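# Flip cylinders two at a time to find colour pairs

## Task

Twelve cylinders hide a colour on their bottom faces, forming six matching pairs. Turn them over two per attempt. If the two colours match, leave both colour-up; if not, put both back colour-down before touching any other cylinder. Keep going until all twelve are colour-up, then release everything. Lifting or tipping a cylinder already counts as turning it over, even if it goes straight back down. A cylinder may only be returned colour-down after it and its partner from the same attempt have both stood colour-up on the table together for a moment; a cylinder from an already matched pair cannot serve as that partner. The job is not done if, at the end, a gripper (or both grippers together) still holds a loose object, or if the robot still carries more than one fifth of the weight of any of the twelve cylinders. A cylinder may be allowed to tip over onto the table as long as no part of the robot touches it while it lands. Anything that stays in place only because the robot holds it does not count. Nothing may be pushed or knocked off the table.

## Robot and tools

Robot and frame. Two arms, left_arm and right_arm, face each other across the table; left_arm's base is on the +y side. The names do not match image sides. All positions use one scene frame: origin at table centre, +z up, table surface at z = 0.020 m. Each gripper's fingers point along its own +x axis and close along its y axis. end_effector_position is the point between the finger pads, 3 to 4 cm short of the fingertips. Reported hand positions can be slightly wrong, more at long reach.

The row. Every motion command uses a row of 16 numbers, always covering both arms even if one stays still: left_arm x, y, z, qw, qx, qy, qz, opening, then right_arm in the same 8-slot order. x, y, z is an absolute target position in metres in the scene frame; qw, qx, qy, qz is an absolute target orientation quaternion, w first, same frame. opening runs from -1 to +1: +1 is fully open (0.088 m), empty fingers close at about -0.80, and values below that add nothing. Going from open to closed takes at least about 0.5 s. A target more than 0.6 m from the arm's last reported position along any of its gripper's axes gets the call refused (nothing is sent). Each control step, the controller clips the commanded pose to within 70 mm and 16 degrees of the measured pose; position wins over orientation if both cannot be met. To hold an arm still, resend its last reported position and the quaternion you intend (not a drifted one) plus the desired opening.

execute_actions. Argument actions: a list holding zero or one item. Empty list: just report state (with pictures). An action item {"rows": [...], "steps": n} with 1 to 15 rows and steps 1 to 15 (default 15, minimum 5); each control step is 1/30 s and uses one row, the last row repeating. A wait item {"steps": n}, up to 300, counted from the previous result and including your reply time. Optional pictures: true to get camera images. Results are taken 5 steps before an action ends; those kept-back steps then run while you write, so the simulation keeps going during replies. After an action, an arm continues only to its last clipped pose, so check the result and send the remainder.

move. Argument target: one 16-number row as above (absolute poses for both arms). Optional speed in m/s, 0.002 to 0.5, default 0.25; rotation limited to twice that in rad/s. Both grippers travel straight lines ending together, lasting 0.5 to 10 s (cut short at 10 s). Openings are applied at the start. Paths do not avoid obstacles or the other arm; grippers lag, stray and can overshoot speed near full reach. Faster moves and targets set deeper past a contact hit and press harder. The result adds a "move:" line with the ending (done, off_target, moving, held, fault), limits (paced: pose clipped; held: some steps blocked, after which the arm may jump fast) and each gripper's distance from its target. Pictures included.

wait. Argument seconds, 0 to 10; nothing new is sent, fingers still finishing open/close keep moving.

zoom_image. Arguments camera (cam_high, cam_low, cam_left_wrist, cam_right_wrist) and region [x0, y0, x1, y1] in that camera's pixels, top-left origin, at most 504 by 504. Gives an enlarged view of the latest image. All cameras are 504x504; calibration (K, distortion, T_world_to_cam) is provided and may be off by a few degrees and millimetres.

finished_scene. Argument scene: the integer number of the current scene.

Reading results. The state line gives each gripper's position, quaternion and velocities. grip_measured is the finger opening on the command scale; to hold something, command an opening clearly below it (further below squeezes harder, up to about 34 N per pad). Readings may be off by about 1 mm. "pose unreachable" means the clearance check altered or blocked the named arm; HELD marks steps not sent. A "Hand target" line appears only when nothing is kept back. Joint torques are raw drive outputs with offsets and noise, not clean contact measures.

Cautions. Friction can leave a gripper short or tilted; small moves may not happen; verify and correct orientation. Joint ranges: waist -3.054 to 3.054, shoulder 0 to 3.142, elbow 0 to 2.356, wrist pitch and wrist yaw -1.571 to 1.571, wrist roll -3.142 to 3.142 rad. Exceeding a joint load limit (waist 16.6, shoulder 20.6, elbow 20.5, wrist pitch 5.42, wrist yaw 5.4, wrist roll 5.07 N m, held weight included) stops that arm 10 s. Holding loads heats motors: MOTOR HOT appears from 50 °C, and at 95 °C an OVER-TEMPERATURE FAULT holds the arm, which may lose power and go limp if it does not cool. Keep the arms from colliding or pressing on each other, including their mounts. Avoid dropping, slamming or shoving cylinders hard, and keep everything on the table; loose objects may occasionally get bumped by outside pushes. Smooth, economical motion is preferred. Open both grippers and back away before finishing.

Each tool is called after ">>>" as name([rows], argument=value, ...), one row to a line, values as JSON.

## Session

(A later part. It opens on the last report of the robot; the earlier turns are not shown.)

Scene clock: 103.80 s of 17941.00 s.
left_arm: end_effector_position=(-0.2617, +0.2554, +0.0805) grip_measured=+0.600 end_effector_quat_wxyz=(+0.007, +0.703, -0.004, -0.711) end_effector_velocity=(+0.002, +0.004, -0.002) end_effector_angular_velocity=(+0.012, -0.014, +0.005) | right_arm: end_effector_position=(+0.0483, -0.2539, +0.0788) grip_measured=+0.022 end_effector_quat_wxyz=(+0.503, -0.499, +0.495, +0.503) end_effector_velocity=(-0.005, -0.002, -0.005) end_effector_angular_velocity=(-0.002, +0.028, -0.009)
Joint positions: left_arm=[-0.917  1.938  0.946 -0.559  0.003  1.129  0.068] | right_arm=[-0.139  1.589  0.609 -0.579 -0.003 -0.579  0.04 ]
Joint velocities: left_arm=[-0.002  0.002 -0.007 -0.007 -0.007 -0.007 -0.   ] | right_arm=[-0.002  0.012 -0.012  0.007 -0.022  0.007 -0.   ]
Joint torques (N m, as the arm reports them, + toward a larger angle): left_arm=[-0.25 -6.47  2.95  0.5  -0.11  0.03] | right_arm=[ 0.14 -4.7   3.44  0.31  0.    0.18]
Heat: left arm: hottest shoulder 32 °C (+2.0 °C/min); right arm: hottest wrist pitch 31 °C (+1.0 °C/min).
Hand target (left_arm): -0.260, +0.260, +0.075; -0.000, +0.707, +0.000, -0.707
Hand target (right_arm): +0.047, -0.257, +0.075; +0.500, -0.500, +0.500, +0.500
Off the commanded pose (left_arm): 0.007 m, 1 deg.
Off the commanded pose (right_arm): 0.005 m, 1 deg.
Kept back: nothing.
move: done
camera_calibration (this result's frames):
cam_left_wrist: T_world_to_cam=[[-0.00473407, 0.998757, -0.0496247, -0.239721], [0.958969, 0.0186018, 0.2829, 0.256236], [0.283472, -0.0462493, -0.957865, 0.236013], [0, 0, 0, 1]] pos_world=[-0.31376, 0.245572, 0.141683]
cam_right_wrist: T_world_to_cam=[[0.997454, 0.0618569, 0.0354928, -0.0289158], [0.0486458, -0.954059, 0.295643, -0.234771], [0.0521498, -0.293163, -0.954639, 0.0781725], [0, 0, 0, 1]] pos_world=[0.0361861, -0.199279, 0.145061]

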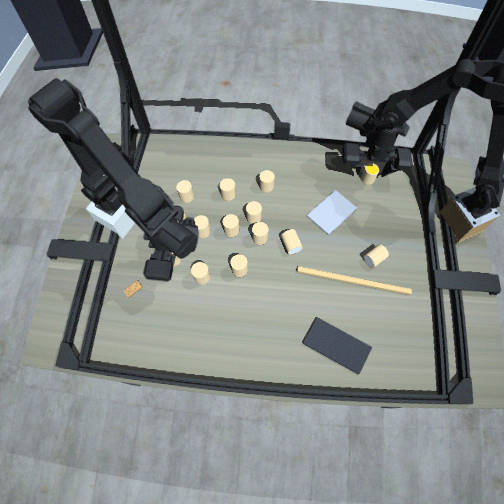

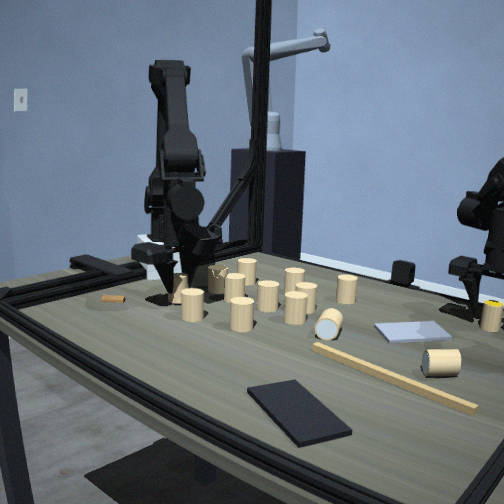

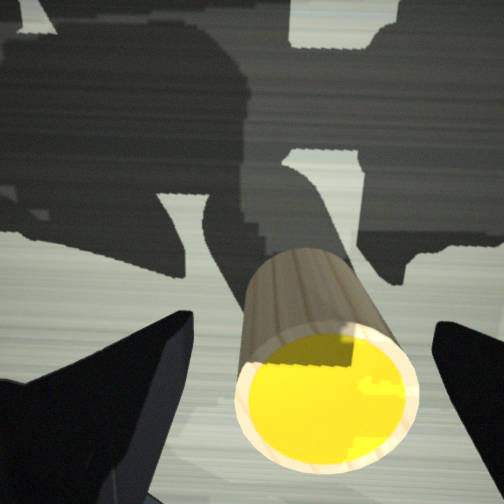

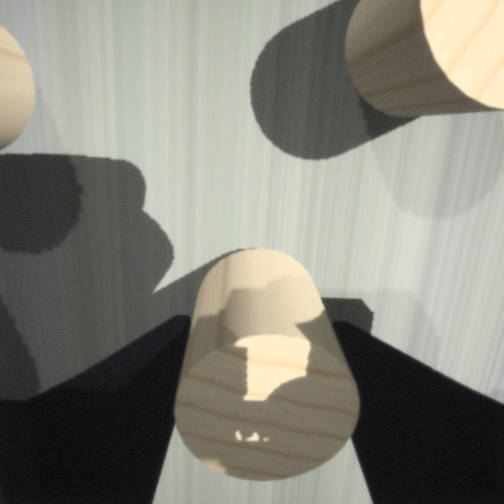

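>>> execute_actions([
  {"rows":[[-0.26,0.26,0.075,0,0.707,0,-0.707,-0.4,0.047,-0.256,0.075,0.5,-0.5,0.5,0.5,0.6]],"steps":15},
])

>>> move(target=[-0.26,0.26,0.14,0,0.707,0,-0.707,-0.4,0.047,-0.256,0.16,0.5,-0.5,0.5,0.5,0.6])

>>> move(target=[-0.062,0.016,0.269,0.5,0.5,-0.5,-0.5,-0.4,-0.06,-0.11,0.26,0.707,0,0,0.707,0.6], speed=0.4)

>>> move(target=[-0.062,0.016,0.269,0.5,0.5,-0.5,-0.5,-0.4,-0.06,-0.036,0.26,0.707,0,0,0.707,0.6], speed=0.15)

>>> execute_actions([
  {"rows":[[-0.062,0.016,0.269,0.5,0.5,-0.5,-0.5,-0.4,-0.06,-0.036,0.26,0.707,0,0,0.707,-0.4]],"steps":15},
])

>>> execute_actions([
  {"rows":[[-0.062,0.016,0.269,0.5,0.5,-0.5,-0.5,0.6,-0.06,-0.036,0.26,0.707,0,0,0.707,-0.4]],"steps":15},
])

>>> move(target=[-0.062,0.1,0.264,0.5,0.5,-0.5,-0.5,0.6,-0.06,-0.07,0.26,0.707,0,0,0.707,-0.4])

>>> move(target=[-0.062,0.1,0.264,0.5,0.5,-0.5,-0.5,0.6,0.14,-0.24,0.15,0.5,-0.5,0.5,0.5,-0.4], speed=0.4)

Scene clock: 105.77 s of 17941.00 s.
left_arm: end_effector_position=(-0.2617, +0.2552, +0.0802) grip_measured=+0.015 end_effector_quat_wxyz=(+0.008, +0.703, -0.005, -0.711) end_effector_velocity=(-0.001, +0.003, +0.000) end_effector_angular_velocity=(+0.010, +0.004, +0.005) | right_arm: end_effector_position=(+0.0482, -0.2540, +0.0778) grip_measured=+0.545 end_effector_quat_wxyz=(+0.503, -0.499, +0.495, +0.503) end_effector_velocity=(-0.001, +0.000, +0.001) end_effector_angular_velocity=(+0.002, +0.007, +0.020)
Joint positions: left_arm=[-0.917  1.939  0.946 -0.557  0.002  1.129  0.04 ] | right_arm=[-0.139  1.593  0.609 -0.575 -0.003 -0.579  0.066]
Joint velocities: left_arm=[-0.002 -0.002 -0.002 -0.007  0.007 -0.007  0.   ] | right_arm=[-0.002 -0.002  0.002 -0.007 -0.007 -0.022  0.017]
Joint torques (N m, as the arm reports them, + toward a larger angle): left_arm=[-0.12 -6.38  3.48  0.4   0.    0.05] | right_arm=[ 0.12 -4.71  3.74  0.3  -0.01  0.17]
Heat: left arm: hottest shoulder 32 °C (+2.0 °C/min); right arm: hottest wrist pitch 31 °C (+1.0 °C/min).
Steps of this call (steps 1 to 49: nothing new was sent; steps 50 to 59: the first 10 steps of this action). Readings (end_effector_position):
50: left_arm (-0.2617, +0.2554, +0.0802) | right_arm (+0.0483, -0.2539, +0.0783)
51: left_arm (-0.2617, +0.2554, +0.0802) | right_arm (+0.0483, -0.2539, +0.0782)
53: left_arm (-0.2617, +0.2554, +0.0802) | right_arm (+0.0482, -0.2540, +0.0779)
57: left_arm (-0.2617, +0.2552, +0.0802) | right_arm (+0.0482, -0.2540, +0.0778)
59: the state above

Scene clock: 107.13 s of 17941.00 s.
left_arm: end_effector_position=(-0.2578, +0.2635, +0.1344) grip_measured=+0.014 end_effector_quat_wxyz=(-0.005, +0.709, +0.008, -0.705) end_effector_velocity=(-0.000, +0.004, +0.003) end_effector_angular_velocity=(+0.014, +0.002, -0.010) | right_arm: end_effector_position=(+0.0462, -0.2570, +0.1559) grip_measured=+0.600 end_effector_quat_wxyz=(+0.495, -0.501, +0.504, +0.501) end_effector_velocity=(-0.004, -0.000, +0.003) end_effector_angular_velocity=(+0.006, +0.022, +0.005)
Joint positions: left_arm=[-0.917  1.806  1.03  -0.815  0.002  1.129  0.04 ] | right_arm=[-0.139  1.408  0.805 -0.981 -0.003 -0.579  0.068]
Joint velocities: left_arm=[-0.002 -0.007  0.002 -0.022  0.007  0.007 -0.   ] | right_arm=[-0.002 -0.007  0.007 -0.022 -0.022 -0.007  0.   ]
Joint torques (N m, as the arm reports them, + toward a larger angle): left_arm=[-0.26 -9.72  5.92  0.16 -0.06  0.03] | right_arm=[ 0.12 -6.3   6.79 -0.1  -0.01  0.17]
Heat: left arm: hottest shoulder 32 °C (+1.0 °C/min); right arm: hottest wrist pitch 31 °C (+1.0 °C/min).
Hand target (left_arm): -0.260, +0.260, +0.140; +0.000, +0.707, +0.000, -0.707
Hand target (right_arm): +0.048, -0.255, +0.160; +0.500, -0.500, +0.500, +0.500
Off your previous action's commanded pose (left_arm): 0.007 m, 1 deg at its last step (step 5 of this call).
Off your previous action's commanded pose (right_arm): 0.004 m, 1 deg at its last step (step 5 of this call).
Off the commanded pose (left_arm): 0.007 m, 1 deg.
Off the commanded pose (right_arm): 0.004 m, 1 deg.
Kept back: nothing.
move: done
camera_calibration (this result's frames):
cam_left_wrist: T_world_to_cam=[[-0.00418122, 0.999882, -0.0147928, -0.250019], [0.953967, 0.0084245, 0.299793, 0.236181], [0.299882, -0.0128583, -0.95389, 0.281786], [0, 0, 0, 1]] pos_world=[-0.310857, 0.251624, 0.194289]
cam_right_wrist: T_world_to_cam=[[0.997868, 0.0620588, 0.0202038, -0.0269976], [0.0525643, -0.947695, 0.31482, -0.261909], [0.0386844, -0.313087, -0.948936, 0.145568], [0, 0, 0, 1]] pos_world=[0.0350759, -0.200959, 0.221134]

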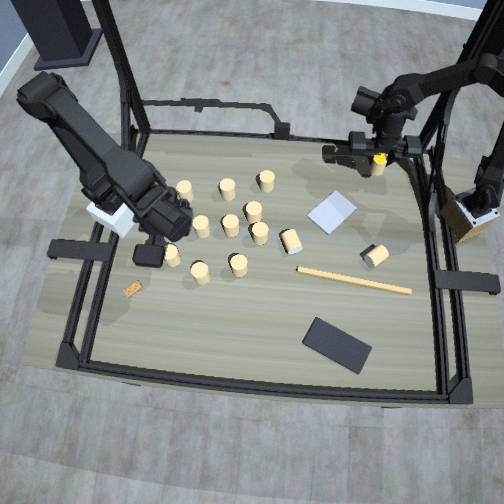

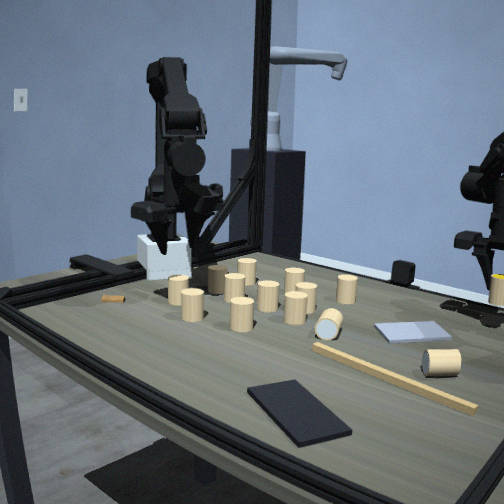

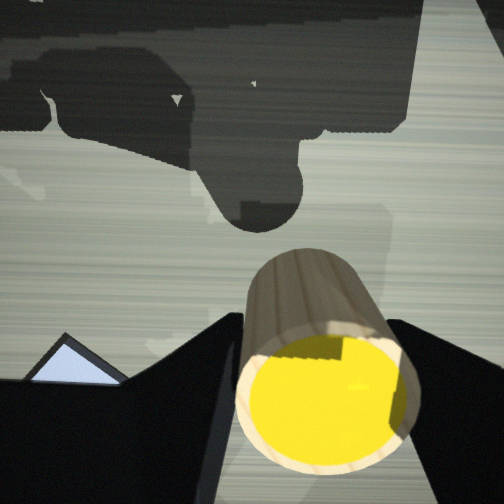

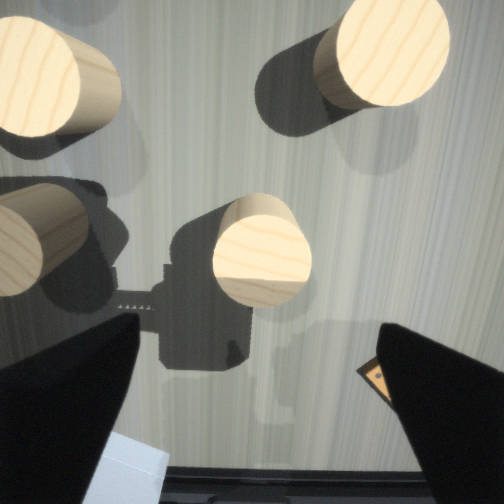

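Scene clock: 109.83 s of 17941.00 s.
left_arm: end_effector_position=(-0.0623, +0.0199, +0.2722) grip_measured=+0.014 end_effector_quat_wxyz=(+0.495, +0.501, -0.506, -0.498) end_effector_velocity=(-0.002, -0.001, -0.007) end_effector_angular_velocity=(+0.026, +0.013, -0.010) | right_arm: end_effector_position=(-0.0585, -0.1080, +0.2640) grip_measured=+0.600 end_effector_quat_wxyz=(+0.711, -0.002, -0.010, +0.703) end_effector_velocity=(+0.000, +0.000, +0.000) end_effector_angular_velocity=(+0.017, -0.008, -0.005)
Joint positions: left_arm=[-0.282  2.017  0.919  1.099  0.206  1.584  0.04 ] | right_arm=[ 0.391  1.295  0.168  1.137 -0.035 -0.017  0.068]
Joint velocities: left_arm=[-0.002  0.007  0.002 -0.022  0.007 -0.007 -0.   ] | right_arm=[ 0.002  0.027 -0.007  0.051  0.007 -0.007  0.   ]
Joint torques (N m, as the arm reports them, + toward a larger angle): left_arm=[ 0.28 -8.3   6.5   1.89  0.11 -0.1 ] | right_arm=[ 0.31 -3.38  4.2   1.56  0.03  0.2 ]
Heat: left arm: hottest shoulder 32 °C (+2.0 °C/min); right arm: hottest wrist pitch 31 °C (+1.0 °C/min).
Hand target (left_arm): -0.061, +0.017, +0.271; +0.496, +0.500, -0.506, -0.499
Hand target (right_arm): -0.059, -0.109, +0.259; +0.711, -0.004, -0.004, +0.704
Off the commanded pose (left_arm): 0.005 m, 1 deg.
Off the commanded pose (right_arm): 0.005 m, 1 deg.
Kept back: nothing.
move: done
camera_calibration (this result's frames):
cam_left_wrist: T_world_to_cam=[[0.0139748, -0.0347124, -0.9993, 0.286091], [0.958308, 0.285717, 0.00347672, 0.0858382], [0.285396, -0.957685, 0.037258, 0.0996672], [0, 0, 0, 1]] pos_world=[-0.114702, 0.0808553, 0.281879]
cam_right_wrist: T_world_to_cam=[[0.996342, -0.0406692, 0.0751549, 0.0403712], [0.0597585, -0.297069, -0.952984, 0.256093], [0.0610833, 0.95399, -0.293552, 0.264015], [0, 0, 0, 1]] pos_world=[-0.0716541, -0.174149, 0.31852]

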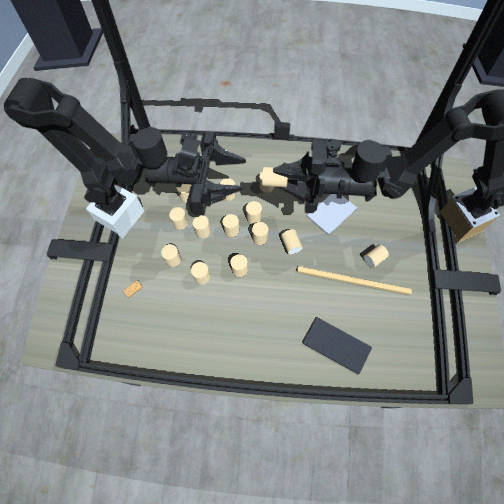

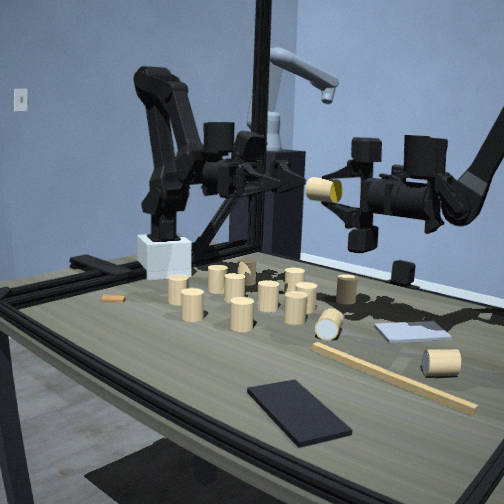

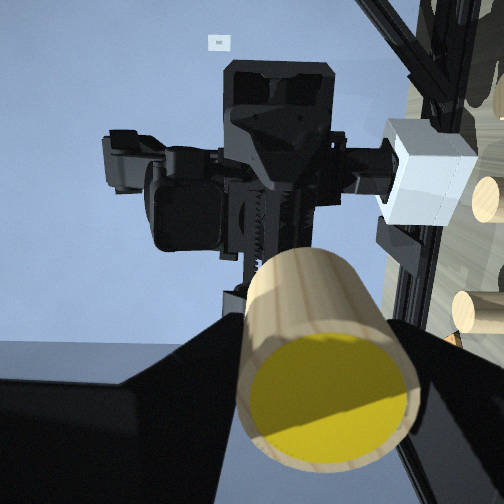

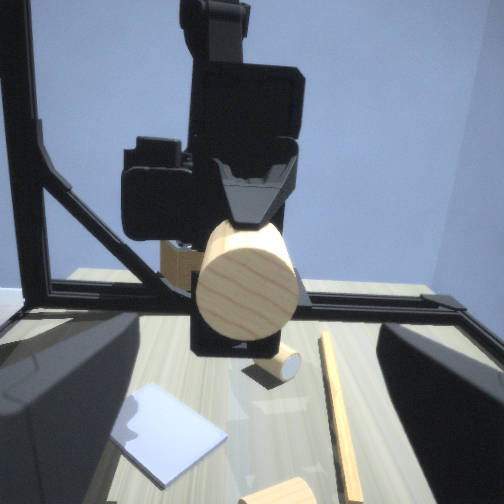

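Scene clock: 110.87 s of 17941.00 s.
left_arm: end_effector_position=(-0.0616, +0.0191, +0.2707) grip_measured=+0.014 end_effector_quat_wxyz=(+0.499, +0.501, -0.501, -0.500) end_effector_velocity=(-0.000, +0.000, -0.001) end_effector_angular_velocity=(+0.007, -0.006, +0.005) | right_arm: end_effector_position=(-0.0593, -0.0387, +0.2598) grip_measured=+0.600 end_effector_quat_wxyz=(+0.707, -0.002, -0.002, +0.707) end_effector_velocity=(-0.000, +0.002, -0.000) end_effector_angular_velocity=(+0.002, -0.007, +0.005)
Joint positions: left_arm=[-0.284  2.022  0.921  1.1    0.196  1.574  0.04 ] | right_arm=[ 0.402  1.617  0.417  1.199 -0.034 -0.006  0.068]
Joint velocities: left_arm=[-0.002 -0.002 -0.002 -0.007 -0.007  0.007  0.   ] | right_arm=[-0.002  0.012  0.007  0.007 -0.007 -0.007 -0.   ]
Joint torques (N m, as the arm reports them, + toward a larger angle): left_arm=[-0.36 -8.23  6.26  1.87 -0.16 -0.14] | right_arm=[ 0.28 -5.42  6.19  1.55  0.03  0.19]
Heat: left arm: hottest shoulder 32 °C (+2.0 °C/min); right arm: hottest wrist pitch 31 °C (+1.0 °C/min).
Hand target (left_arm): -0.062, +0.016, +0.269; +0.500, +0.500, -0.500, -0.500
Hand target (right_arm): -0.060, -0.036, +0.260; +0.707, -0.000, -0.000, +0.707
Off the commanded pose (left_arm): 0.004 m, 0 deg.
Off the commanded pose (right_arm): 0.003 m, 0 deg.
Kept back: nothing.
move: done
camera_calibration (this result's frames):
cam_left_wrist: T_world_to_cam=[[0.00311999, -0.0323541, -0.999472, 0.283888], [0.955972, 0.293385, -0.00651304, 0.0878624], [0.293441, -0.955447, 0.031845, 0.100691], [0, 0, 0, 1]] pos_world=[-0.114427, 0.0796123, 0.281104]
cam_right_wrist: T_world_to_cam=[[0.997487, -0.030262, 0.0640686, 0.0476892], [0.0516689, -0.308085, -0.949955, 0.271092], [0.0484861, 0.950877, -0.305747, 0.199021], [0, 0, 0, 1]] pos_world=[-0.0712262, -0.104282, 0.31532]

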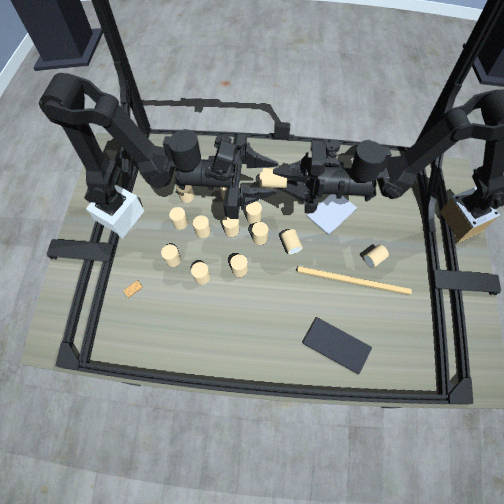

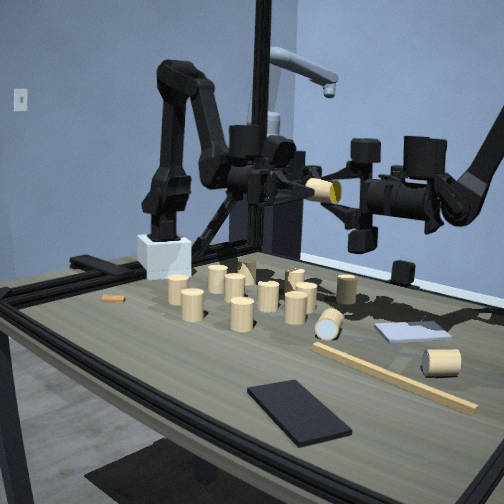

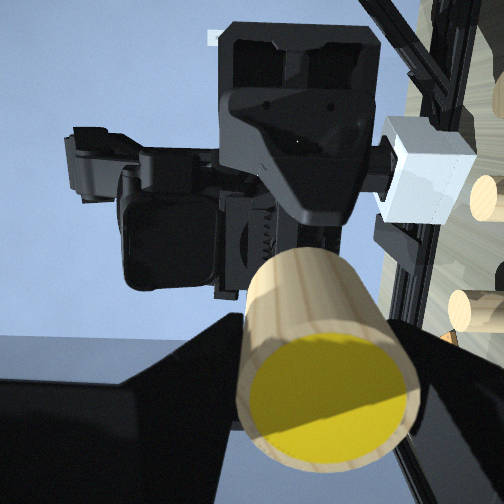

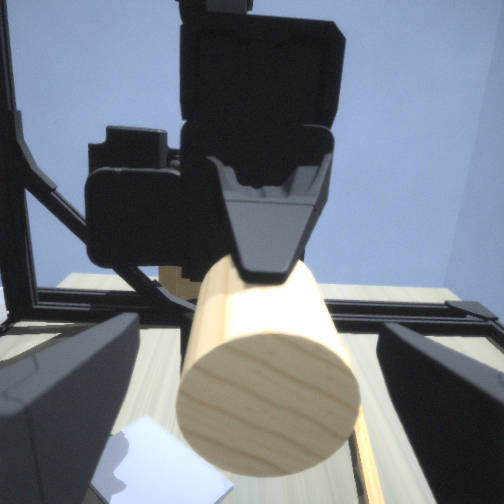

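Scene clock: 111.20 s of 17941.00 s.
left_arm: end_effector_position=(-0.0618, +0.0191, +0.2707) grip_measured=+0.014 end_effector_quat_wxyz=(+0.499, +0.501, -0.501, -0.500) end_effector_velocity=(-0.002, -0.001, -0.002) end_effector_angular_velocity=(+0.007, +0.009, -0.010) | right_arm: end_effector_position=(-0.0593, -0.0384, +0.2603) grip_measured=+0.022 end_effector_quat_wxyz=(+0.707, -0.002, -0.002, +0.707) end_effector_velocity=(+0.002, -0.002, -0.000) end_effector_angular_velocity=(+0.002, -0.007, -0.010)
Joint positions: left_arm=[-0.284  2.022  0.921  1.1    0.196  1.574  0.04 ] | right_arm=[ 0.402  1.617  0.418  1.199 -0.033 -0.005  0.04 ]
Joint velocities: left_arm=[-0.002  0.002  0.002 -0.007  0.007 -0.007 -0.001] | right_arm=[-0.002 -0.002 -0.007  0.007  0.007 -0.007 -0.   ]
Joint torques (N m, as the arm reports them, + toward a larger angle): left_arm=[-0.24 -8.07  6.21  1.89 -0.1  -0.16] | right_arm=[ 0.28 -5.44  6.25  1.45  0.    0.19]
Heat: left arm: hottest shoulder 32 °C (+2.0 °C/min); right arm: hottest wrist pitch 31 °C (+1.0 °C/min).
Steps of this call (steps 1 to 10: the first 10 steps of this action). Readings (end_effector_position):
1: left_arm (-0.0616, +0.0191, +0.2707) | right_arm (-0.0593, -0.0386, +0.2600)
2: left_arm (-0.0616, +0.0191, +0.2707) | right_arm (-0.0593, -0.0386, +0.2601)
4: left_arm (-0.0616, +0.0191, +0.2707) | right_arm (-0.0593, -0.0385, +0.2601)
8: left_arm (-0.0618, +0.0191, +0.2707) | right_arm (-0.0593, -0.0384, +0.2603)
10: the state above

Scene clock: 111.70 s of 17941.00 s.
left_arm: end_effector_position=(-0.0617, +0.0187, +0.2714) grip_measured=+0.544 end_effector_quat_wxyz=(+0.499, +0.500, -0.501, -0.499) end_effector_velocity=(+0.002, +0.001, +0.001) end_effector_angular_velocity=(+0.002, +0.008, +0.020) | right_arm: end_effector_position=(-0.0593, -0.0383, +0.2598) grip_measured=+0.022 end_effector_quat_wxyz=(+0.707, -0.002, -0.001, +0.707) end_effector_velocity=(-0.002, -0.001, -0.005) end_effector_angular_velocity=(-0.022, -0.007, +0.020)
Joint positions: left_arm=[-0.284  2.022  0.923  1.1    0.195  1.574  0.066] | right_arm=[ 0.402  1.618  0.418  1.199 -0.033 -0.005  0.04 ]
Joint velocities: left_arm=[-0.002 -0.007 -0.002 -0.007 -0.022 -0.007  0.021] | right_arm=[-0.002 -0.002 -0.002 -0.022 -0.022 -0.007 -0.   ]
Joint torques (N m, as the arm reports them, + toward a larger angle): left_arm=[-0.09 -8.15  6.05  1.81 -0.09 -0.13] | right_arm=[ 0.24 -5.61  6.24  1.45  0.    0.19]
Heat: left arm: hottest shoulder 32 °C (+2.0 °C/min); right arm: hottest wrist pitch 31 °C (+1.0 °C/min).
Off your previous action's commanded pose (left_arm): 0.004 m, 0 deg at its last step (step 5 of this call).
Off your previous action's commanded pose (right_arm): 0.002 m, 0 deg at its last step (step 5 of this call).
Steps of this call (steps 1 to 5: the last 5 steps of your previous action; steps 6 to 15: the first 10 steps of this action). Readings (end_effector_position):
6: left_arm (-0.0618, +0.0191, +0.2707) | right_arm (-0.0593, -0.0384, +0.2603)
7: left_arm (-0.0618, +0.0191, +0.2707) | right_arm (-0.0593, -0.0384, +0.2603)
9: left_arm (-0.0618, +0.0190, +0.2708) | right_arm (-0.0593, -0.0384, +0.2603)
13: left_arm (-0.0617, +0.0187, +0.2714) | right_arm (-0.0593, -0.0383, +0.2598)
15: the state above

Scene clock: 113.07 s of 17941.00 s.
left_arm: end_effector_position=(-0.0619, +0.0966, +0.2631) grip_measured=+0.600 end_effector_quat_wxyz=(+0.499, +0.501, -0.500, -0.500) end_effector_velocity=(-0.001, +0.004, -0.004) end_effector_angular_velocity=(+0.017, +0.011, +0.005) | right_arm: end_effector_position=(-0.0605, -0.0676, +0.2605) grip_measured=+0.022 end_effector_quat_wxyz=(+0.707, -0.001, -0.002, +0.707) end_effector_velocity=(+0.002, -0.002, -0.002) end_effector_angular_velocity=(-0.007, -0.007, -0.010)
Joint positions: left_arm=[-0.234  1.847  0.586  1.259  0.245  1.574  0.068] | right_arm=[ 0.402  1.505  0.308  1.199 -0.034 -0.005  0.04 ]
Joint velocities: left_arm=[-0.002 -0.007 -0.017 -0.007 -0.007 -0.007 -0.   ] | right_arm=[-0.002 -0.007 -0.007 -0.007  0.007 -0.007  0.   ]
Joint torques (N m, as the arm reports them, + toward a larger angle): left_arm=[ 0.09 -8.98  3.73  1.83  0.15 -0.13] | right_arm=[-0.3  -6.87  4.03  1.27 -0.13  0.19]
Heat: left arm: hottest shoulder 33 °C (+2.0 °C/min); right arm: hottest wrist pitch 31 °C (+1.0 °C/min).
Hand target (left_arm): -0.062, +0.100, +0.264; +0.500, +0.500, -0.500, -0.500
Hand target (right_arm): -0.060, -0.070, +0.260; +0.707, +0.000, +0.000, +0.707
Off your previous action's commanded pose (left_arm): 0.004 m, 0 deg at its last step (step 5 of this call).
Off your previous action's commanded pose (right_arm): 0.002 m, 0 deg at its last step (step 5 of this call).
Off the commanded pose (left_arm): 0.004 m, 0 deg.
Off the commanded pose (right_arm): 0.002 m, 0 deg.
Kept back: nothing.
move: done
camera_calibration (this result's frames):
cam_left_wrist: T_world_to_cam=[[0.00291624, -0.0316217, -0.999496, 0.278756], [0.955746, 0.294119, -0.00651666, 0.0652386], [0.294177, -0.955245, 0.0310801, 0.17522], [0, 0, 0, 1]] pos_world=[-0.11471, 0.157005, 0.273595]
cam_right_wrist: T_world_to_cam=[[0.997541, -0.0300513, 0.0633189, 0.048123], [0.0511483, -0.305529, -0.950808, 0.263245], [0.0479188, 0.951709, -0.30324, 0.22615], [0, 0, 0, 1]] pos_world=[-0.072306, -0.133354, 0.315826]

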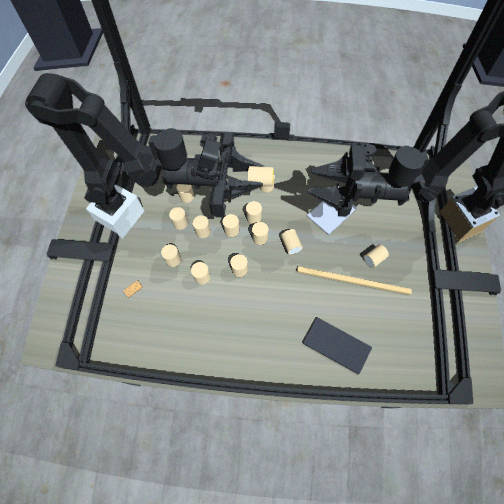

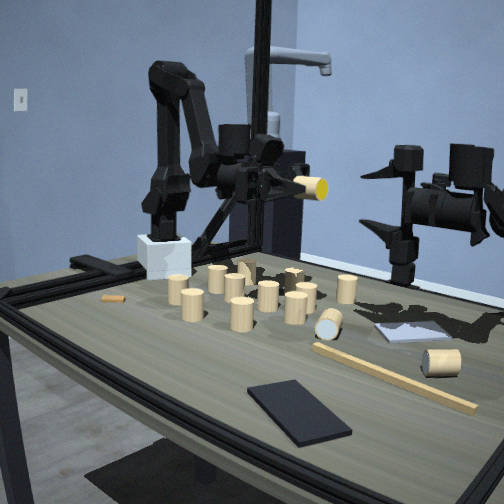

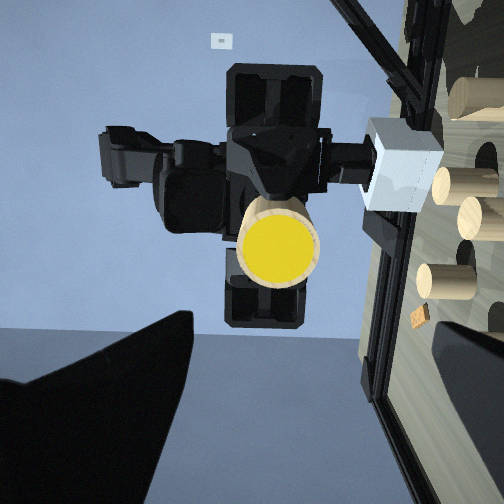

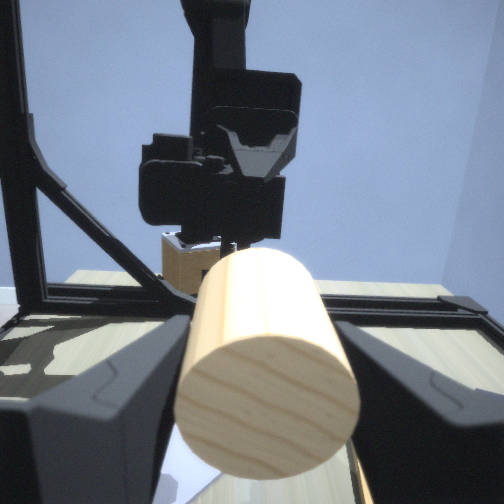

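Scene clock: 115.60 s of 17941.00 s.
left_arm: end_effector_position=(-0.0621, +0.0971, +0.2630) grip_measured=+0.600 end_effector_quat_wxyz=(+0.499, +0.501, -0.500, -0.500) end_effector_velocity=(+0.002, +0.000, -0.005) end_effector_angular_velocity=(+0.021, +0.013, +0.020) | right_arm: end_effector_position=(+0.1364, -0.2405, +0.1515) grip_measured=+0.022 end_effector_quat_wxyz=(+0.497, -0.497, +0.499, +0.507) end_effector_velocity=(-0.001, -0.003, -0.001) end_effector_angular_velocity=(-0.024, +0.015, +0.005)
Joint positions: left_arm=[-0.234  1.846  0.584  1.261  0.246  1.573  0.068] | right_arm=[-0.385  1.679  1.049 -0.945 -0.014 -0.828  0.04 ]
Joint velocities: left_arm=[-0.002 -0.002 -0.002 -0.022 -0.022 -0.007 -0.   ] | right_arm=[-0.002  0.012  0.007 -0.022  0.007 -0.007  0.   ]
Joint torques (N m, as the arm reports them, + toward a larger angle): left_arm=[ 0.24 -9.34  3.51  1.8   0.12 -0.11] | right_arm=[-0.3  -6.39  6.77 -0.13 -0.02 -0.23]
Heat: left arm: hottest shoulder 33 °C (+2.0 °C/min); right arm: hottest elbow 31 °C (+1.0 °C/min).
Hand target (left_arm): -0.062, +0.100, +0.264; +0.500, +0.500, -0.500, -0.500
Hand target (right_arm): +0.139, -0.240, +0.151; +0.495, -0.499, +0.500, +0.506
Off the commanded pose (left_arm): 0.003 m, 0 deg.
Off the commanded pose (right_arm): 0.004 m, 1 deg.
Kept back: nothing.
move: done
camera_calibration (this result's frames):
cam_left_wrist: T_world_to_cam=[[0.00261503, -0.0319928, -0.999485, 0.278723], [0.955857, 0.293753, -0.00690194, 0.0654092], [0.293822, -0.955346, 0.0313487, 0.175676], [0, 0, 0, 1]] pos_world=[-0.114868, 0.157535, 0.273523]
cam_right_wrist: T_world_to_cam=[[0.997688, 0.06545, 0.0182926, -0.116734], [0.0570111, -0.952585, 0.298885, -0.249038], [0.0369873, -0.297152, -0.954114, 0.14792], [0, 0, 0, 1]] pos_world=[0.125191, -0.185635, 0.217702]

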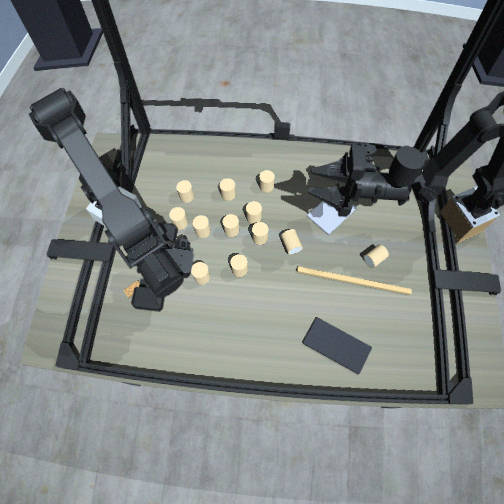

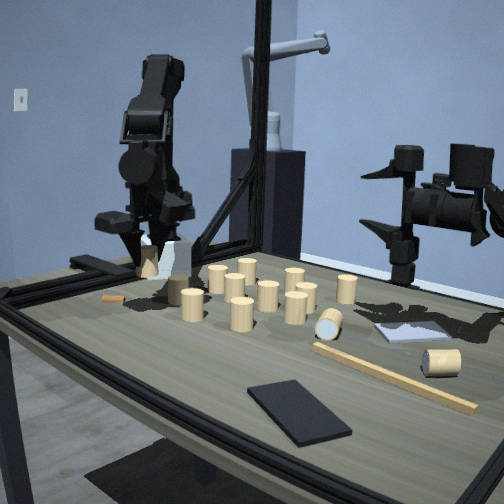

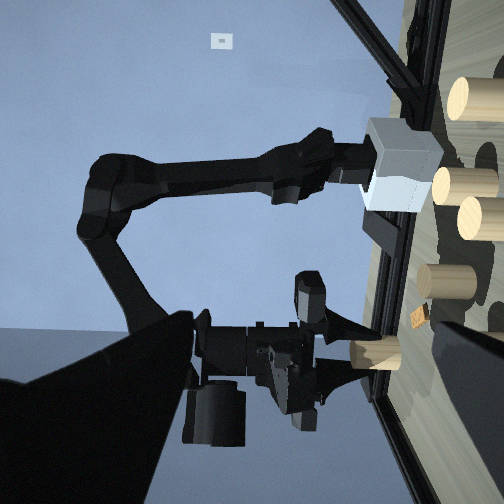

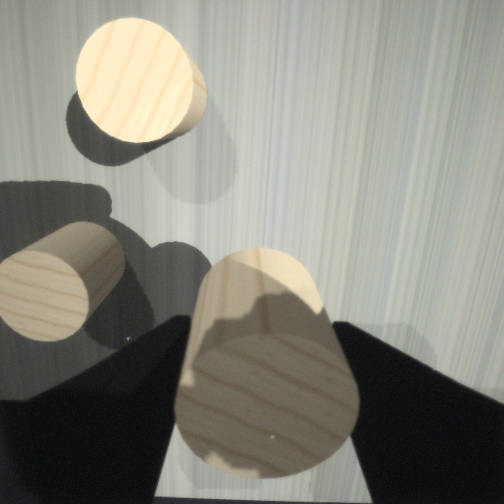

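>>> move(target=[-0.062,0.1,0.264,0.5,0.5,-0.5,-0.5,0.6,0.14,-0.24,0.075,0.5,-0.5,0.5,0.5,-0.4], speed=0.15)

>>> execute_actions([
  {"rows":[[-0.062,0.1,0.264,0.5,0.5,-0.5,-0.5,0.6,0.14,-0.24,0.075,0.5,-0.5,0.5,0.5,0.6]],"steps":15},
])

>>> move(target=[-0.062,0.1,0.264,0.5,0.5,-0.5,-0.5,0.6,0.14,-0.24,0.15,0.5,-0.5,0.5,0.5,0.6])

>>> move(target=[-0.062,0.1,0.264,0.5,0.5,-0.5,-0.5,0.6,-0.045,-0.193,0.14,0.5,-0.5,0.5,0.5,0.5], speed=0.4)

Scene clock: 116.87 s of 17941.00 s.
left_arm: end_effector_position=(-0.0621, +0.0971, +0.2630) grip_measured=+0.600 end_effector_quat_wxyz=(+0.499, +0.501, -0.500, -0.500) end_effector_velocity=(-0.000, +0.002, -0.003) end_effector_angular_velocity=(+0.012, -0.004, -0.005) | right_arm: end_effector_position=(+0.1418, -0.2377, +0.0801) grip_measured=+0.022 end_effector_quat_wxyz=(+0.504, -0.501, +0.493, +0.502) end_effector_velocity=(-0.001, +0.001, -0.002) end_effector_angular_velocity=(+0.004, +0.007, +0.010)
Joint positions: left_arm=[-0.234  1.846  0.584  1.261  0.246  1.573  0.068] | right_arm=[-0.385  1.833  0.907 -0.629 -0.003 -0.827  0.04 ]
Joint velocities: left_arm=[ 0.002 -0.002 -0.007 -0.007  0.007  0.007 -0.   ] | right_arm=[ 0.002  0.007 -0.002  0.007 -0.007 -0.007 -0.   ]
Joint torques (N m, as the arm reports them, + toward a larger angle): left_arm=[-0.07 -9.01  3.39  1.8   0.1  -0.15] | right_arm=[ 0.   -6.8   3.53  0.28 -0.02  0.18]
Heat: left arm: hottest shoulder 33 °C (+2.0 °C/min); right arm: hottest elbow 31 °C (+1.0 °C/min).
Hand target (left_arm): -0.062, +0.100, +0.264; +0.500, +0.500, -0.500, -0.500
Hand target (right_arm): +0.139, -0.240, +0.075; +0.500, -0.500, +0.500, +0.500
Off the commanded pose (left_arm): 0.003 m, 0 deg.
Off the commanded pose (right_arm): 0.006 m, 1 deg.
Kept back: nothing.
move: done
camera_calibration (this result's frames):
cam_left_wrist: T_world_to_cam=[[0.00261503, -0.0319928, -0.999485, 0.278723], [0.955857, 0.293753, -0.00690194, 0.0654092], [0.293822, -0.955346, 0.0313487, 0.175676], [0, 0, 0, 1]] pos_world=[-0.114868, 0.157535, 0.273523]
cam_right_wrist: T_world_to_cam=[[0.997164, 0.063719, 0.0400363, -0.123108], [0.0491105, -0.954126, 0.295351, -0.224308], [0.0570191, -0.292547, -0.95455, 0.0786854], [0, 0, 0, 1]] pos_world=[0.129288, -0.183155, 0.146287]

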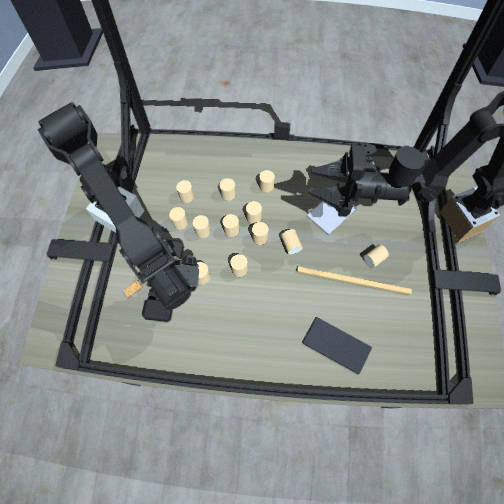

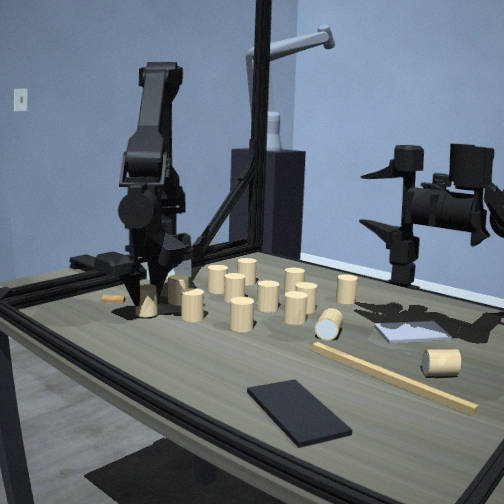

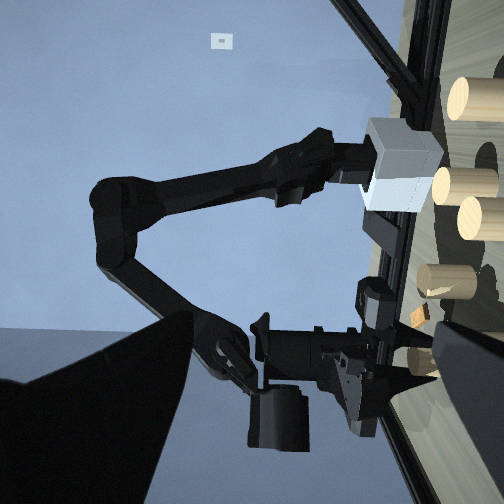

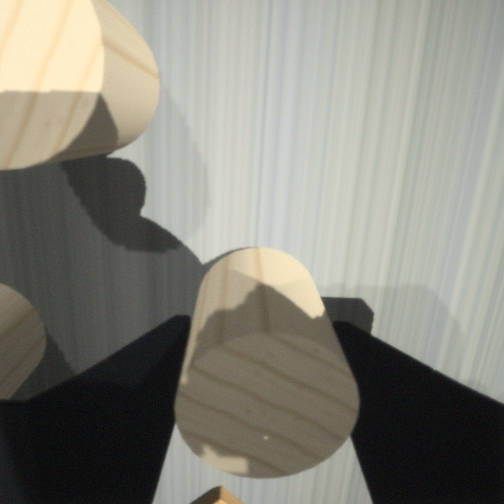

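Scene clock: 117.20 s of 17941.00 s.
left_arm: end_effector_position=(-0.0621, +0.0971, +0.2630) grip_measured=+0.600 end_effector_quat_wxyz=(+0.499, +0.501, -0.500, -0.500) end_effector_velocity=(+0.000, -0.000, -0.001) end_effector_angular_velocity=(+0.012, +0.010, +0.005) | right_arm: end_effector_position=(+0.1418, -0.2378, +0.0793) grip_measured=+0.546 end_effector_quat_wxyz=(+0.504, -0.501, +0.494, +0.502) end_effector_velocity=(-0.002, -0.002, -0.001) end_effector_angular_velocity=(-0.003, +0.014, +0.005)
Joint positions: left_arm=[-0.234  1.846  0.584  1.261  0.246  1.573  0.068] | right_arm=[-0.385  1.836  0.907 -0.628 -0.003 -0.826  0.066]
Joint velocities: left_arm=[-0.002 -0.007  0.002 -0.022 -0.007 -0.007 -0.   ] | right_arm=[-0.002  0.002 -0.002 -0.007 -0.007 -0.007  0.016]
Joint torques (N m, as the arm reports them, + toward a larger angle): left_arm=[ 0.1  -9.04  3.41  1.79  0.13 -0.11] | right_arm=[-0.03 -6.63  3.88  0.28 -0.01  0.18]
Heat: left arm: hottest shoulder 33 °C (+2.0 °C/min); right arm: hottest elbow 31 °C (+1.0 °C/min).
Steps of this call (steps 1 to 10: the first 10 steps of this action). Readings (end_effector_position):
1: left_arm (-0.0621, +0.0971, +0.2630) | right_arm (+0.1418, -0.2377, +0.0799)
2: left_arm (-0.0621, +0.0971, +0.2630) | right_arm (+0.1418, -0.2377, +0.0798)
4: left_arm (-0.0621, +0.0971, +0.2630) | right_arm (+0.1417, -0.2378, +0.0794)
8: left_arm (-0.0621, +0.0971, +0.2630) | right_arm (+0.1418, -0.2377, +0.0794)
10: the state above

Scene clock: 118.50 s of 17941.00 s.
left_arm: end_effector_position=(-0.0621, +0.0971, +0.2632) grip_measured=+0.600 end_effector_quat_wxyz=(+0.499, +0.501, -0.500, -0.500) end_effector_velocity=(-0.000, +0.001, -0.006) end_effector_angular_velocity=(+0.026, +0.043, +0.005) | right_arm: end_effector_position=(+0.1384, -0.2410, +0.1448) grip_measured=+0.600 end_effector_quat_wxyz=(+0.494, -0.500, +0.504, +0.502) end_effector_velocity=(-0.000, +0.000, +0.006) end_effector_angular_velocity=(+0.007, +0.003, +0.005)
Joint positions: left_arm=[-0.234  1.846  0.584  1.261  0.246  1.573  0.068] | right_arm=[-0.385  1.702  1.047 -0.93  -0.003 -0.826  0.068]
Joint velocities: left_arm=[-0.002 -0.002 -0.007 -0.022 -0.007 -0.037 -0.   ] | right_arm=[-0.002 -0.012  0.012 -0.022 -0.007 -0.007 -0.   ]
Joint torques (N m, as the arm reports them, + toward a larger angle): left_arm=[ 0.26 -8.85  3.36  1.79  0.15 -0.17] | right_arm=[-0.03 -9.05  6.61 -0.14 -0.02  0.17]
Heat: left arm: hottest shoulder 33 °C (+2.0 °C/min); right arm: hottest elbow 31 °C (+1.0 °C/min).
Hand target (left_arm): -0.062, +0.100, +0.264; +0.500, +0.500, -0.500, -0.500
Hand target (right_arm): +0.141, -0.240, +0.150; +0.500, -0.500, +0.500, +0.500
Off your previous action's commanded pose (left_arm): 0.003 m, 0 deg at its last step (step 5 of this call).
Off your previous action's commanded pose (right_arm): 0.005 m, 1 deg at its last step (step 5 of this call).
Off the commanded pose (left_arm): 0.003 m, 0 deg.
Off the commanded pose (right_arm): 0.006 m, 1 deg.
Kept back: nothing.
move: done
camera_calibration (this result's frames):
cam_left_wrist: T_world_to_cam=[[0.00270775, -0.0323626, -0.999473, 0.278921], [0.955857, 0.29375, -0.00692196, 0.0654151], [0.293819, -0.955334, 0.0317295, 0.175585], [0, 0, 0, 1]] pos_world=[-0.114873, 0.157553, 0.273655]
cam_right_wrist: T_world_to_cam=[[0.99781, 0.0639318, 0.0169675, -0.118792], [0.0553879, -0.947802, 0.314013, -0.248423], [0.0361572, -0.312385, -0.949267, 0.137096], [0, 0, 0, 1]] pos_world=[0.127334, -0.185034, 0.210164]

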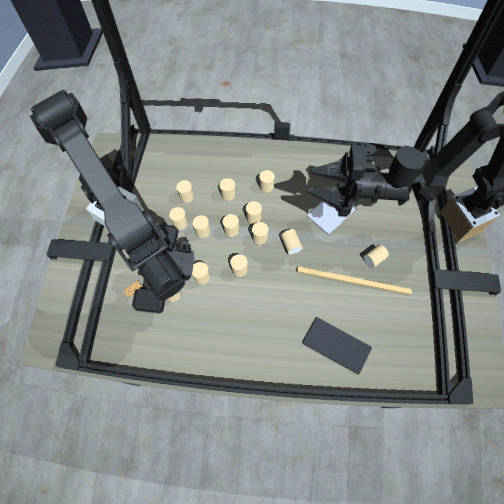

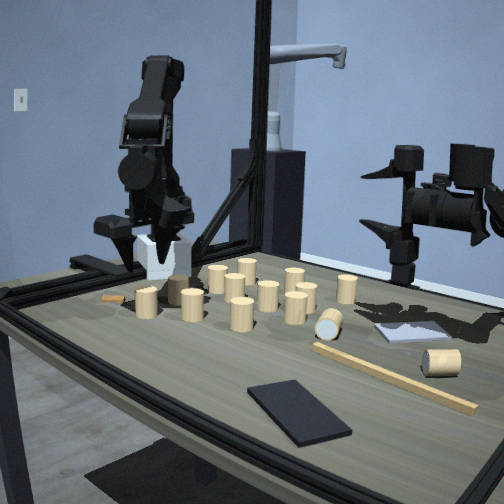

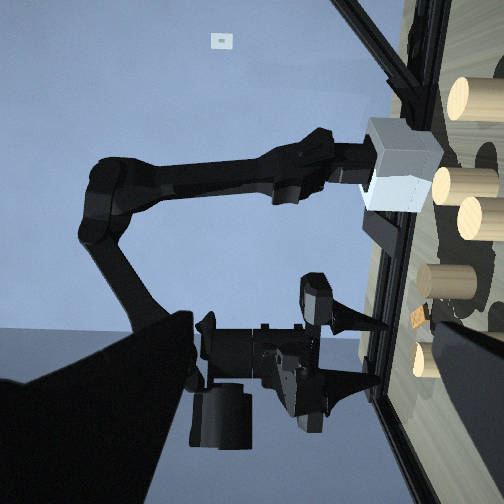

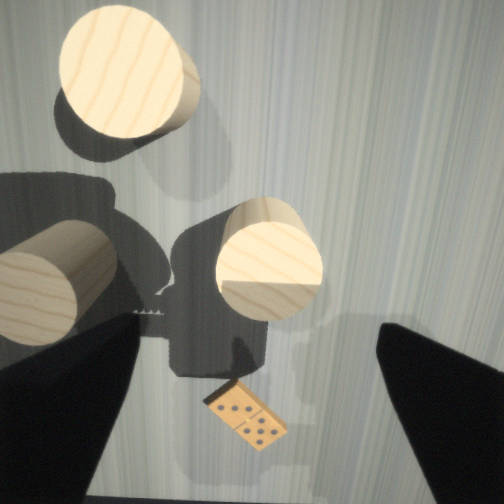

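Scene clock: 119.67 s of 17941.00 s.
left_arm: end_effector_position=(-0.0621, +0.0972, +0.2631) grip_measured=+0.600 end_effector_quat_wxyz=(+0.499, +0.501, -0.500, -0.500) end_effector_velocity=(-0.002, +0.001, +0.001) end_effector_angular_velocity=(+0.002, +0.023, -0.010) | right_arm: end_effector_position=(-0.0432, -0.1951, +0.1407) grip_measured=+0.500 end_effector_quat_wxyz=(+0.500, -0.502, +0.499, +0.499) end_effector_velocity=(-0.004, -0.002, -0.000) end_effector_angular_velocity=(-0.007, +0.008, +0.005)
Joint positions: left_arm=[-0.234  1.846  0.584  1.261  0.246  1.573  0.068] | right_arm=[ 0.336  1.541  0.859 -0.89   0.004 -0.104  0.064]
Joint velocities: left_arm=[-0.002 -0.007 -0.002 -0.007  0.007 -0.022 -0.   ] | right_arm=[ 0.012 -0.002 -0.002 -0.007 -0.007  0.007 -0.   ]
Joint torques (N m, as the arm reports them, + toward a larger angle): left_arm=[-0.04 -8.94  3.39  1.8   0.17 -0.11] | right_arm=[ 0.27 -5.65  5.86  0.28  0.02  0.19]
Heat: left arm: hottest shoulder 33 °C (+2.0 °C/min); right arm: hottest elbow 31 °C (+1.0 °C/min).
Hand target (left_arm): -0.062, +0.100, +0.264; +0.500, +0.500, -0.500, -0.500
Hand target (right_arm): -0.044, -0.194, +0.140; +0.501, -0.502, +0.499, +0.498
Off the commanded pose (left_arm): 0.003 m, 0 deg.
Off the commanded pose (right_arm): 0.003 m, 0 deg.
Kept back: nothing.
move: done
camera_calibration (this result's frames):
cam_left_wrist: T_world_to_cam=[[0.00261503, -0.0319928, -0.999485, 0.278753], [0.955857, 0.293753, -0.00690194, 0.0654043], [0.293822, -0.955346, 0.0313487, 0.175772], [0, 0, 0, 1]] pos_world=[-0.114892, 0.157629, 0.273551]
cam_right_wrist: T_world_to_cam=[[0.997517, 0.0619124, 0.0335777, 0.0567599], [0.048565, -0.949907, 0.308735, -0.193558], [0.0510102, -0.306338, -0.950555, 0.156119], [0, 0, 0, 1]] pos_world=[-0.0551824, -0.139551, 0.206252]

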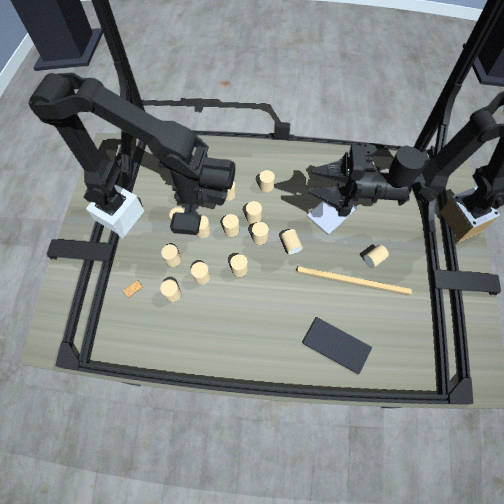

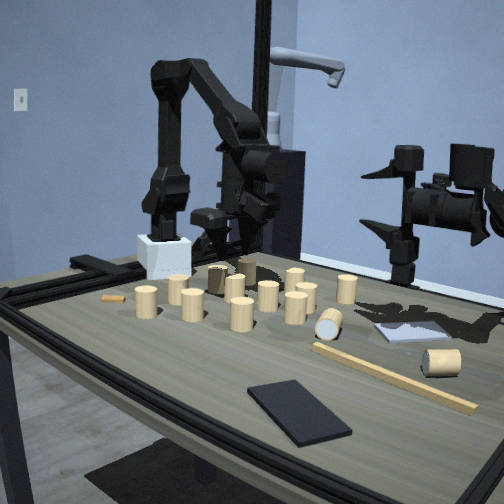

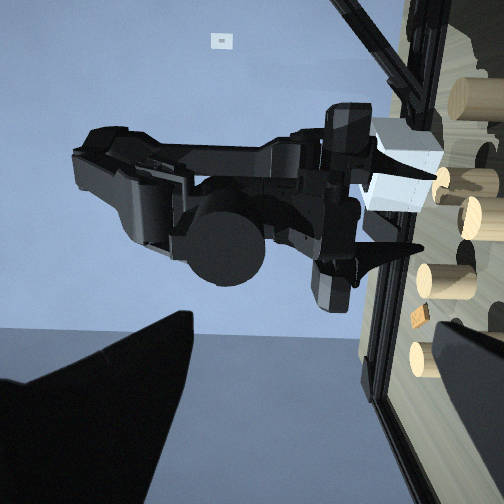

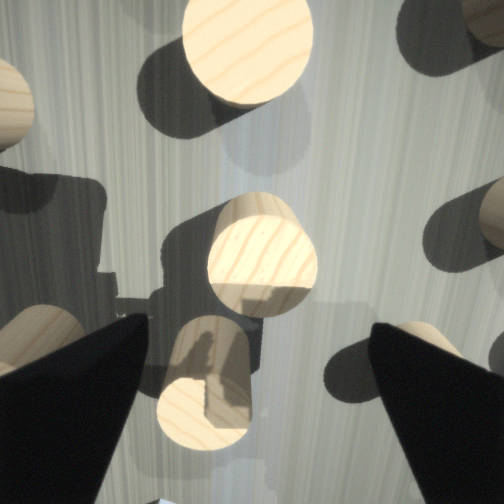

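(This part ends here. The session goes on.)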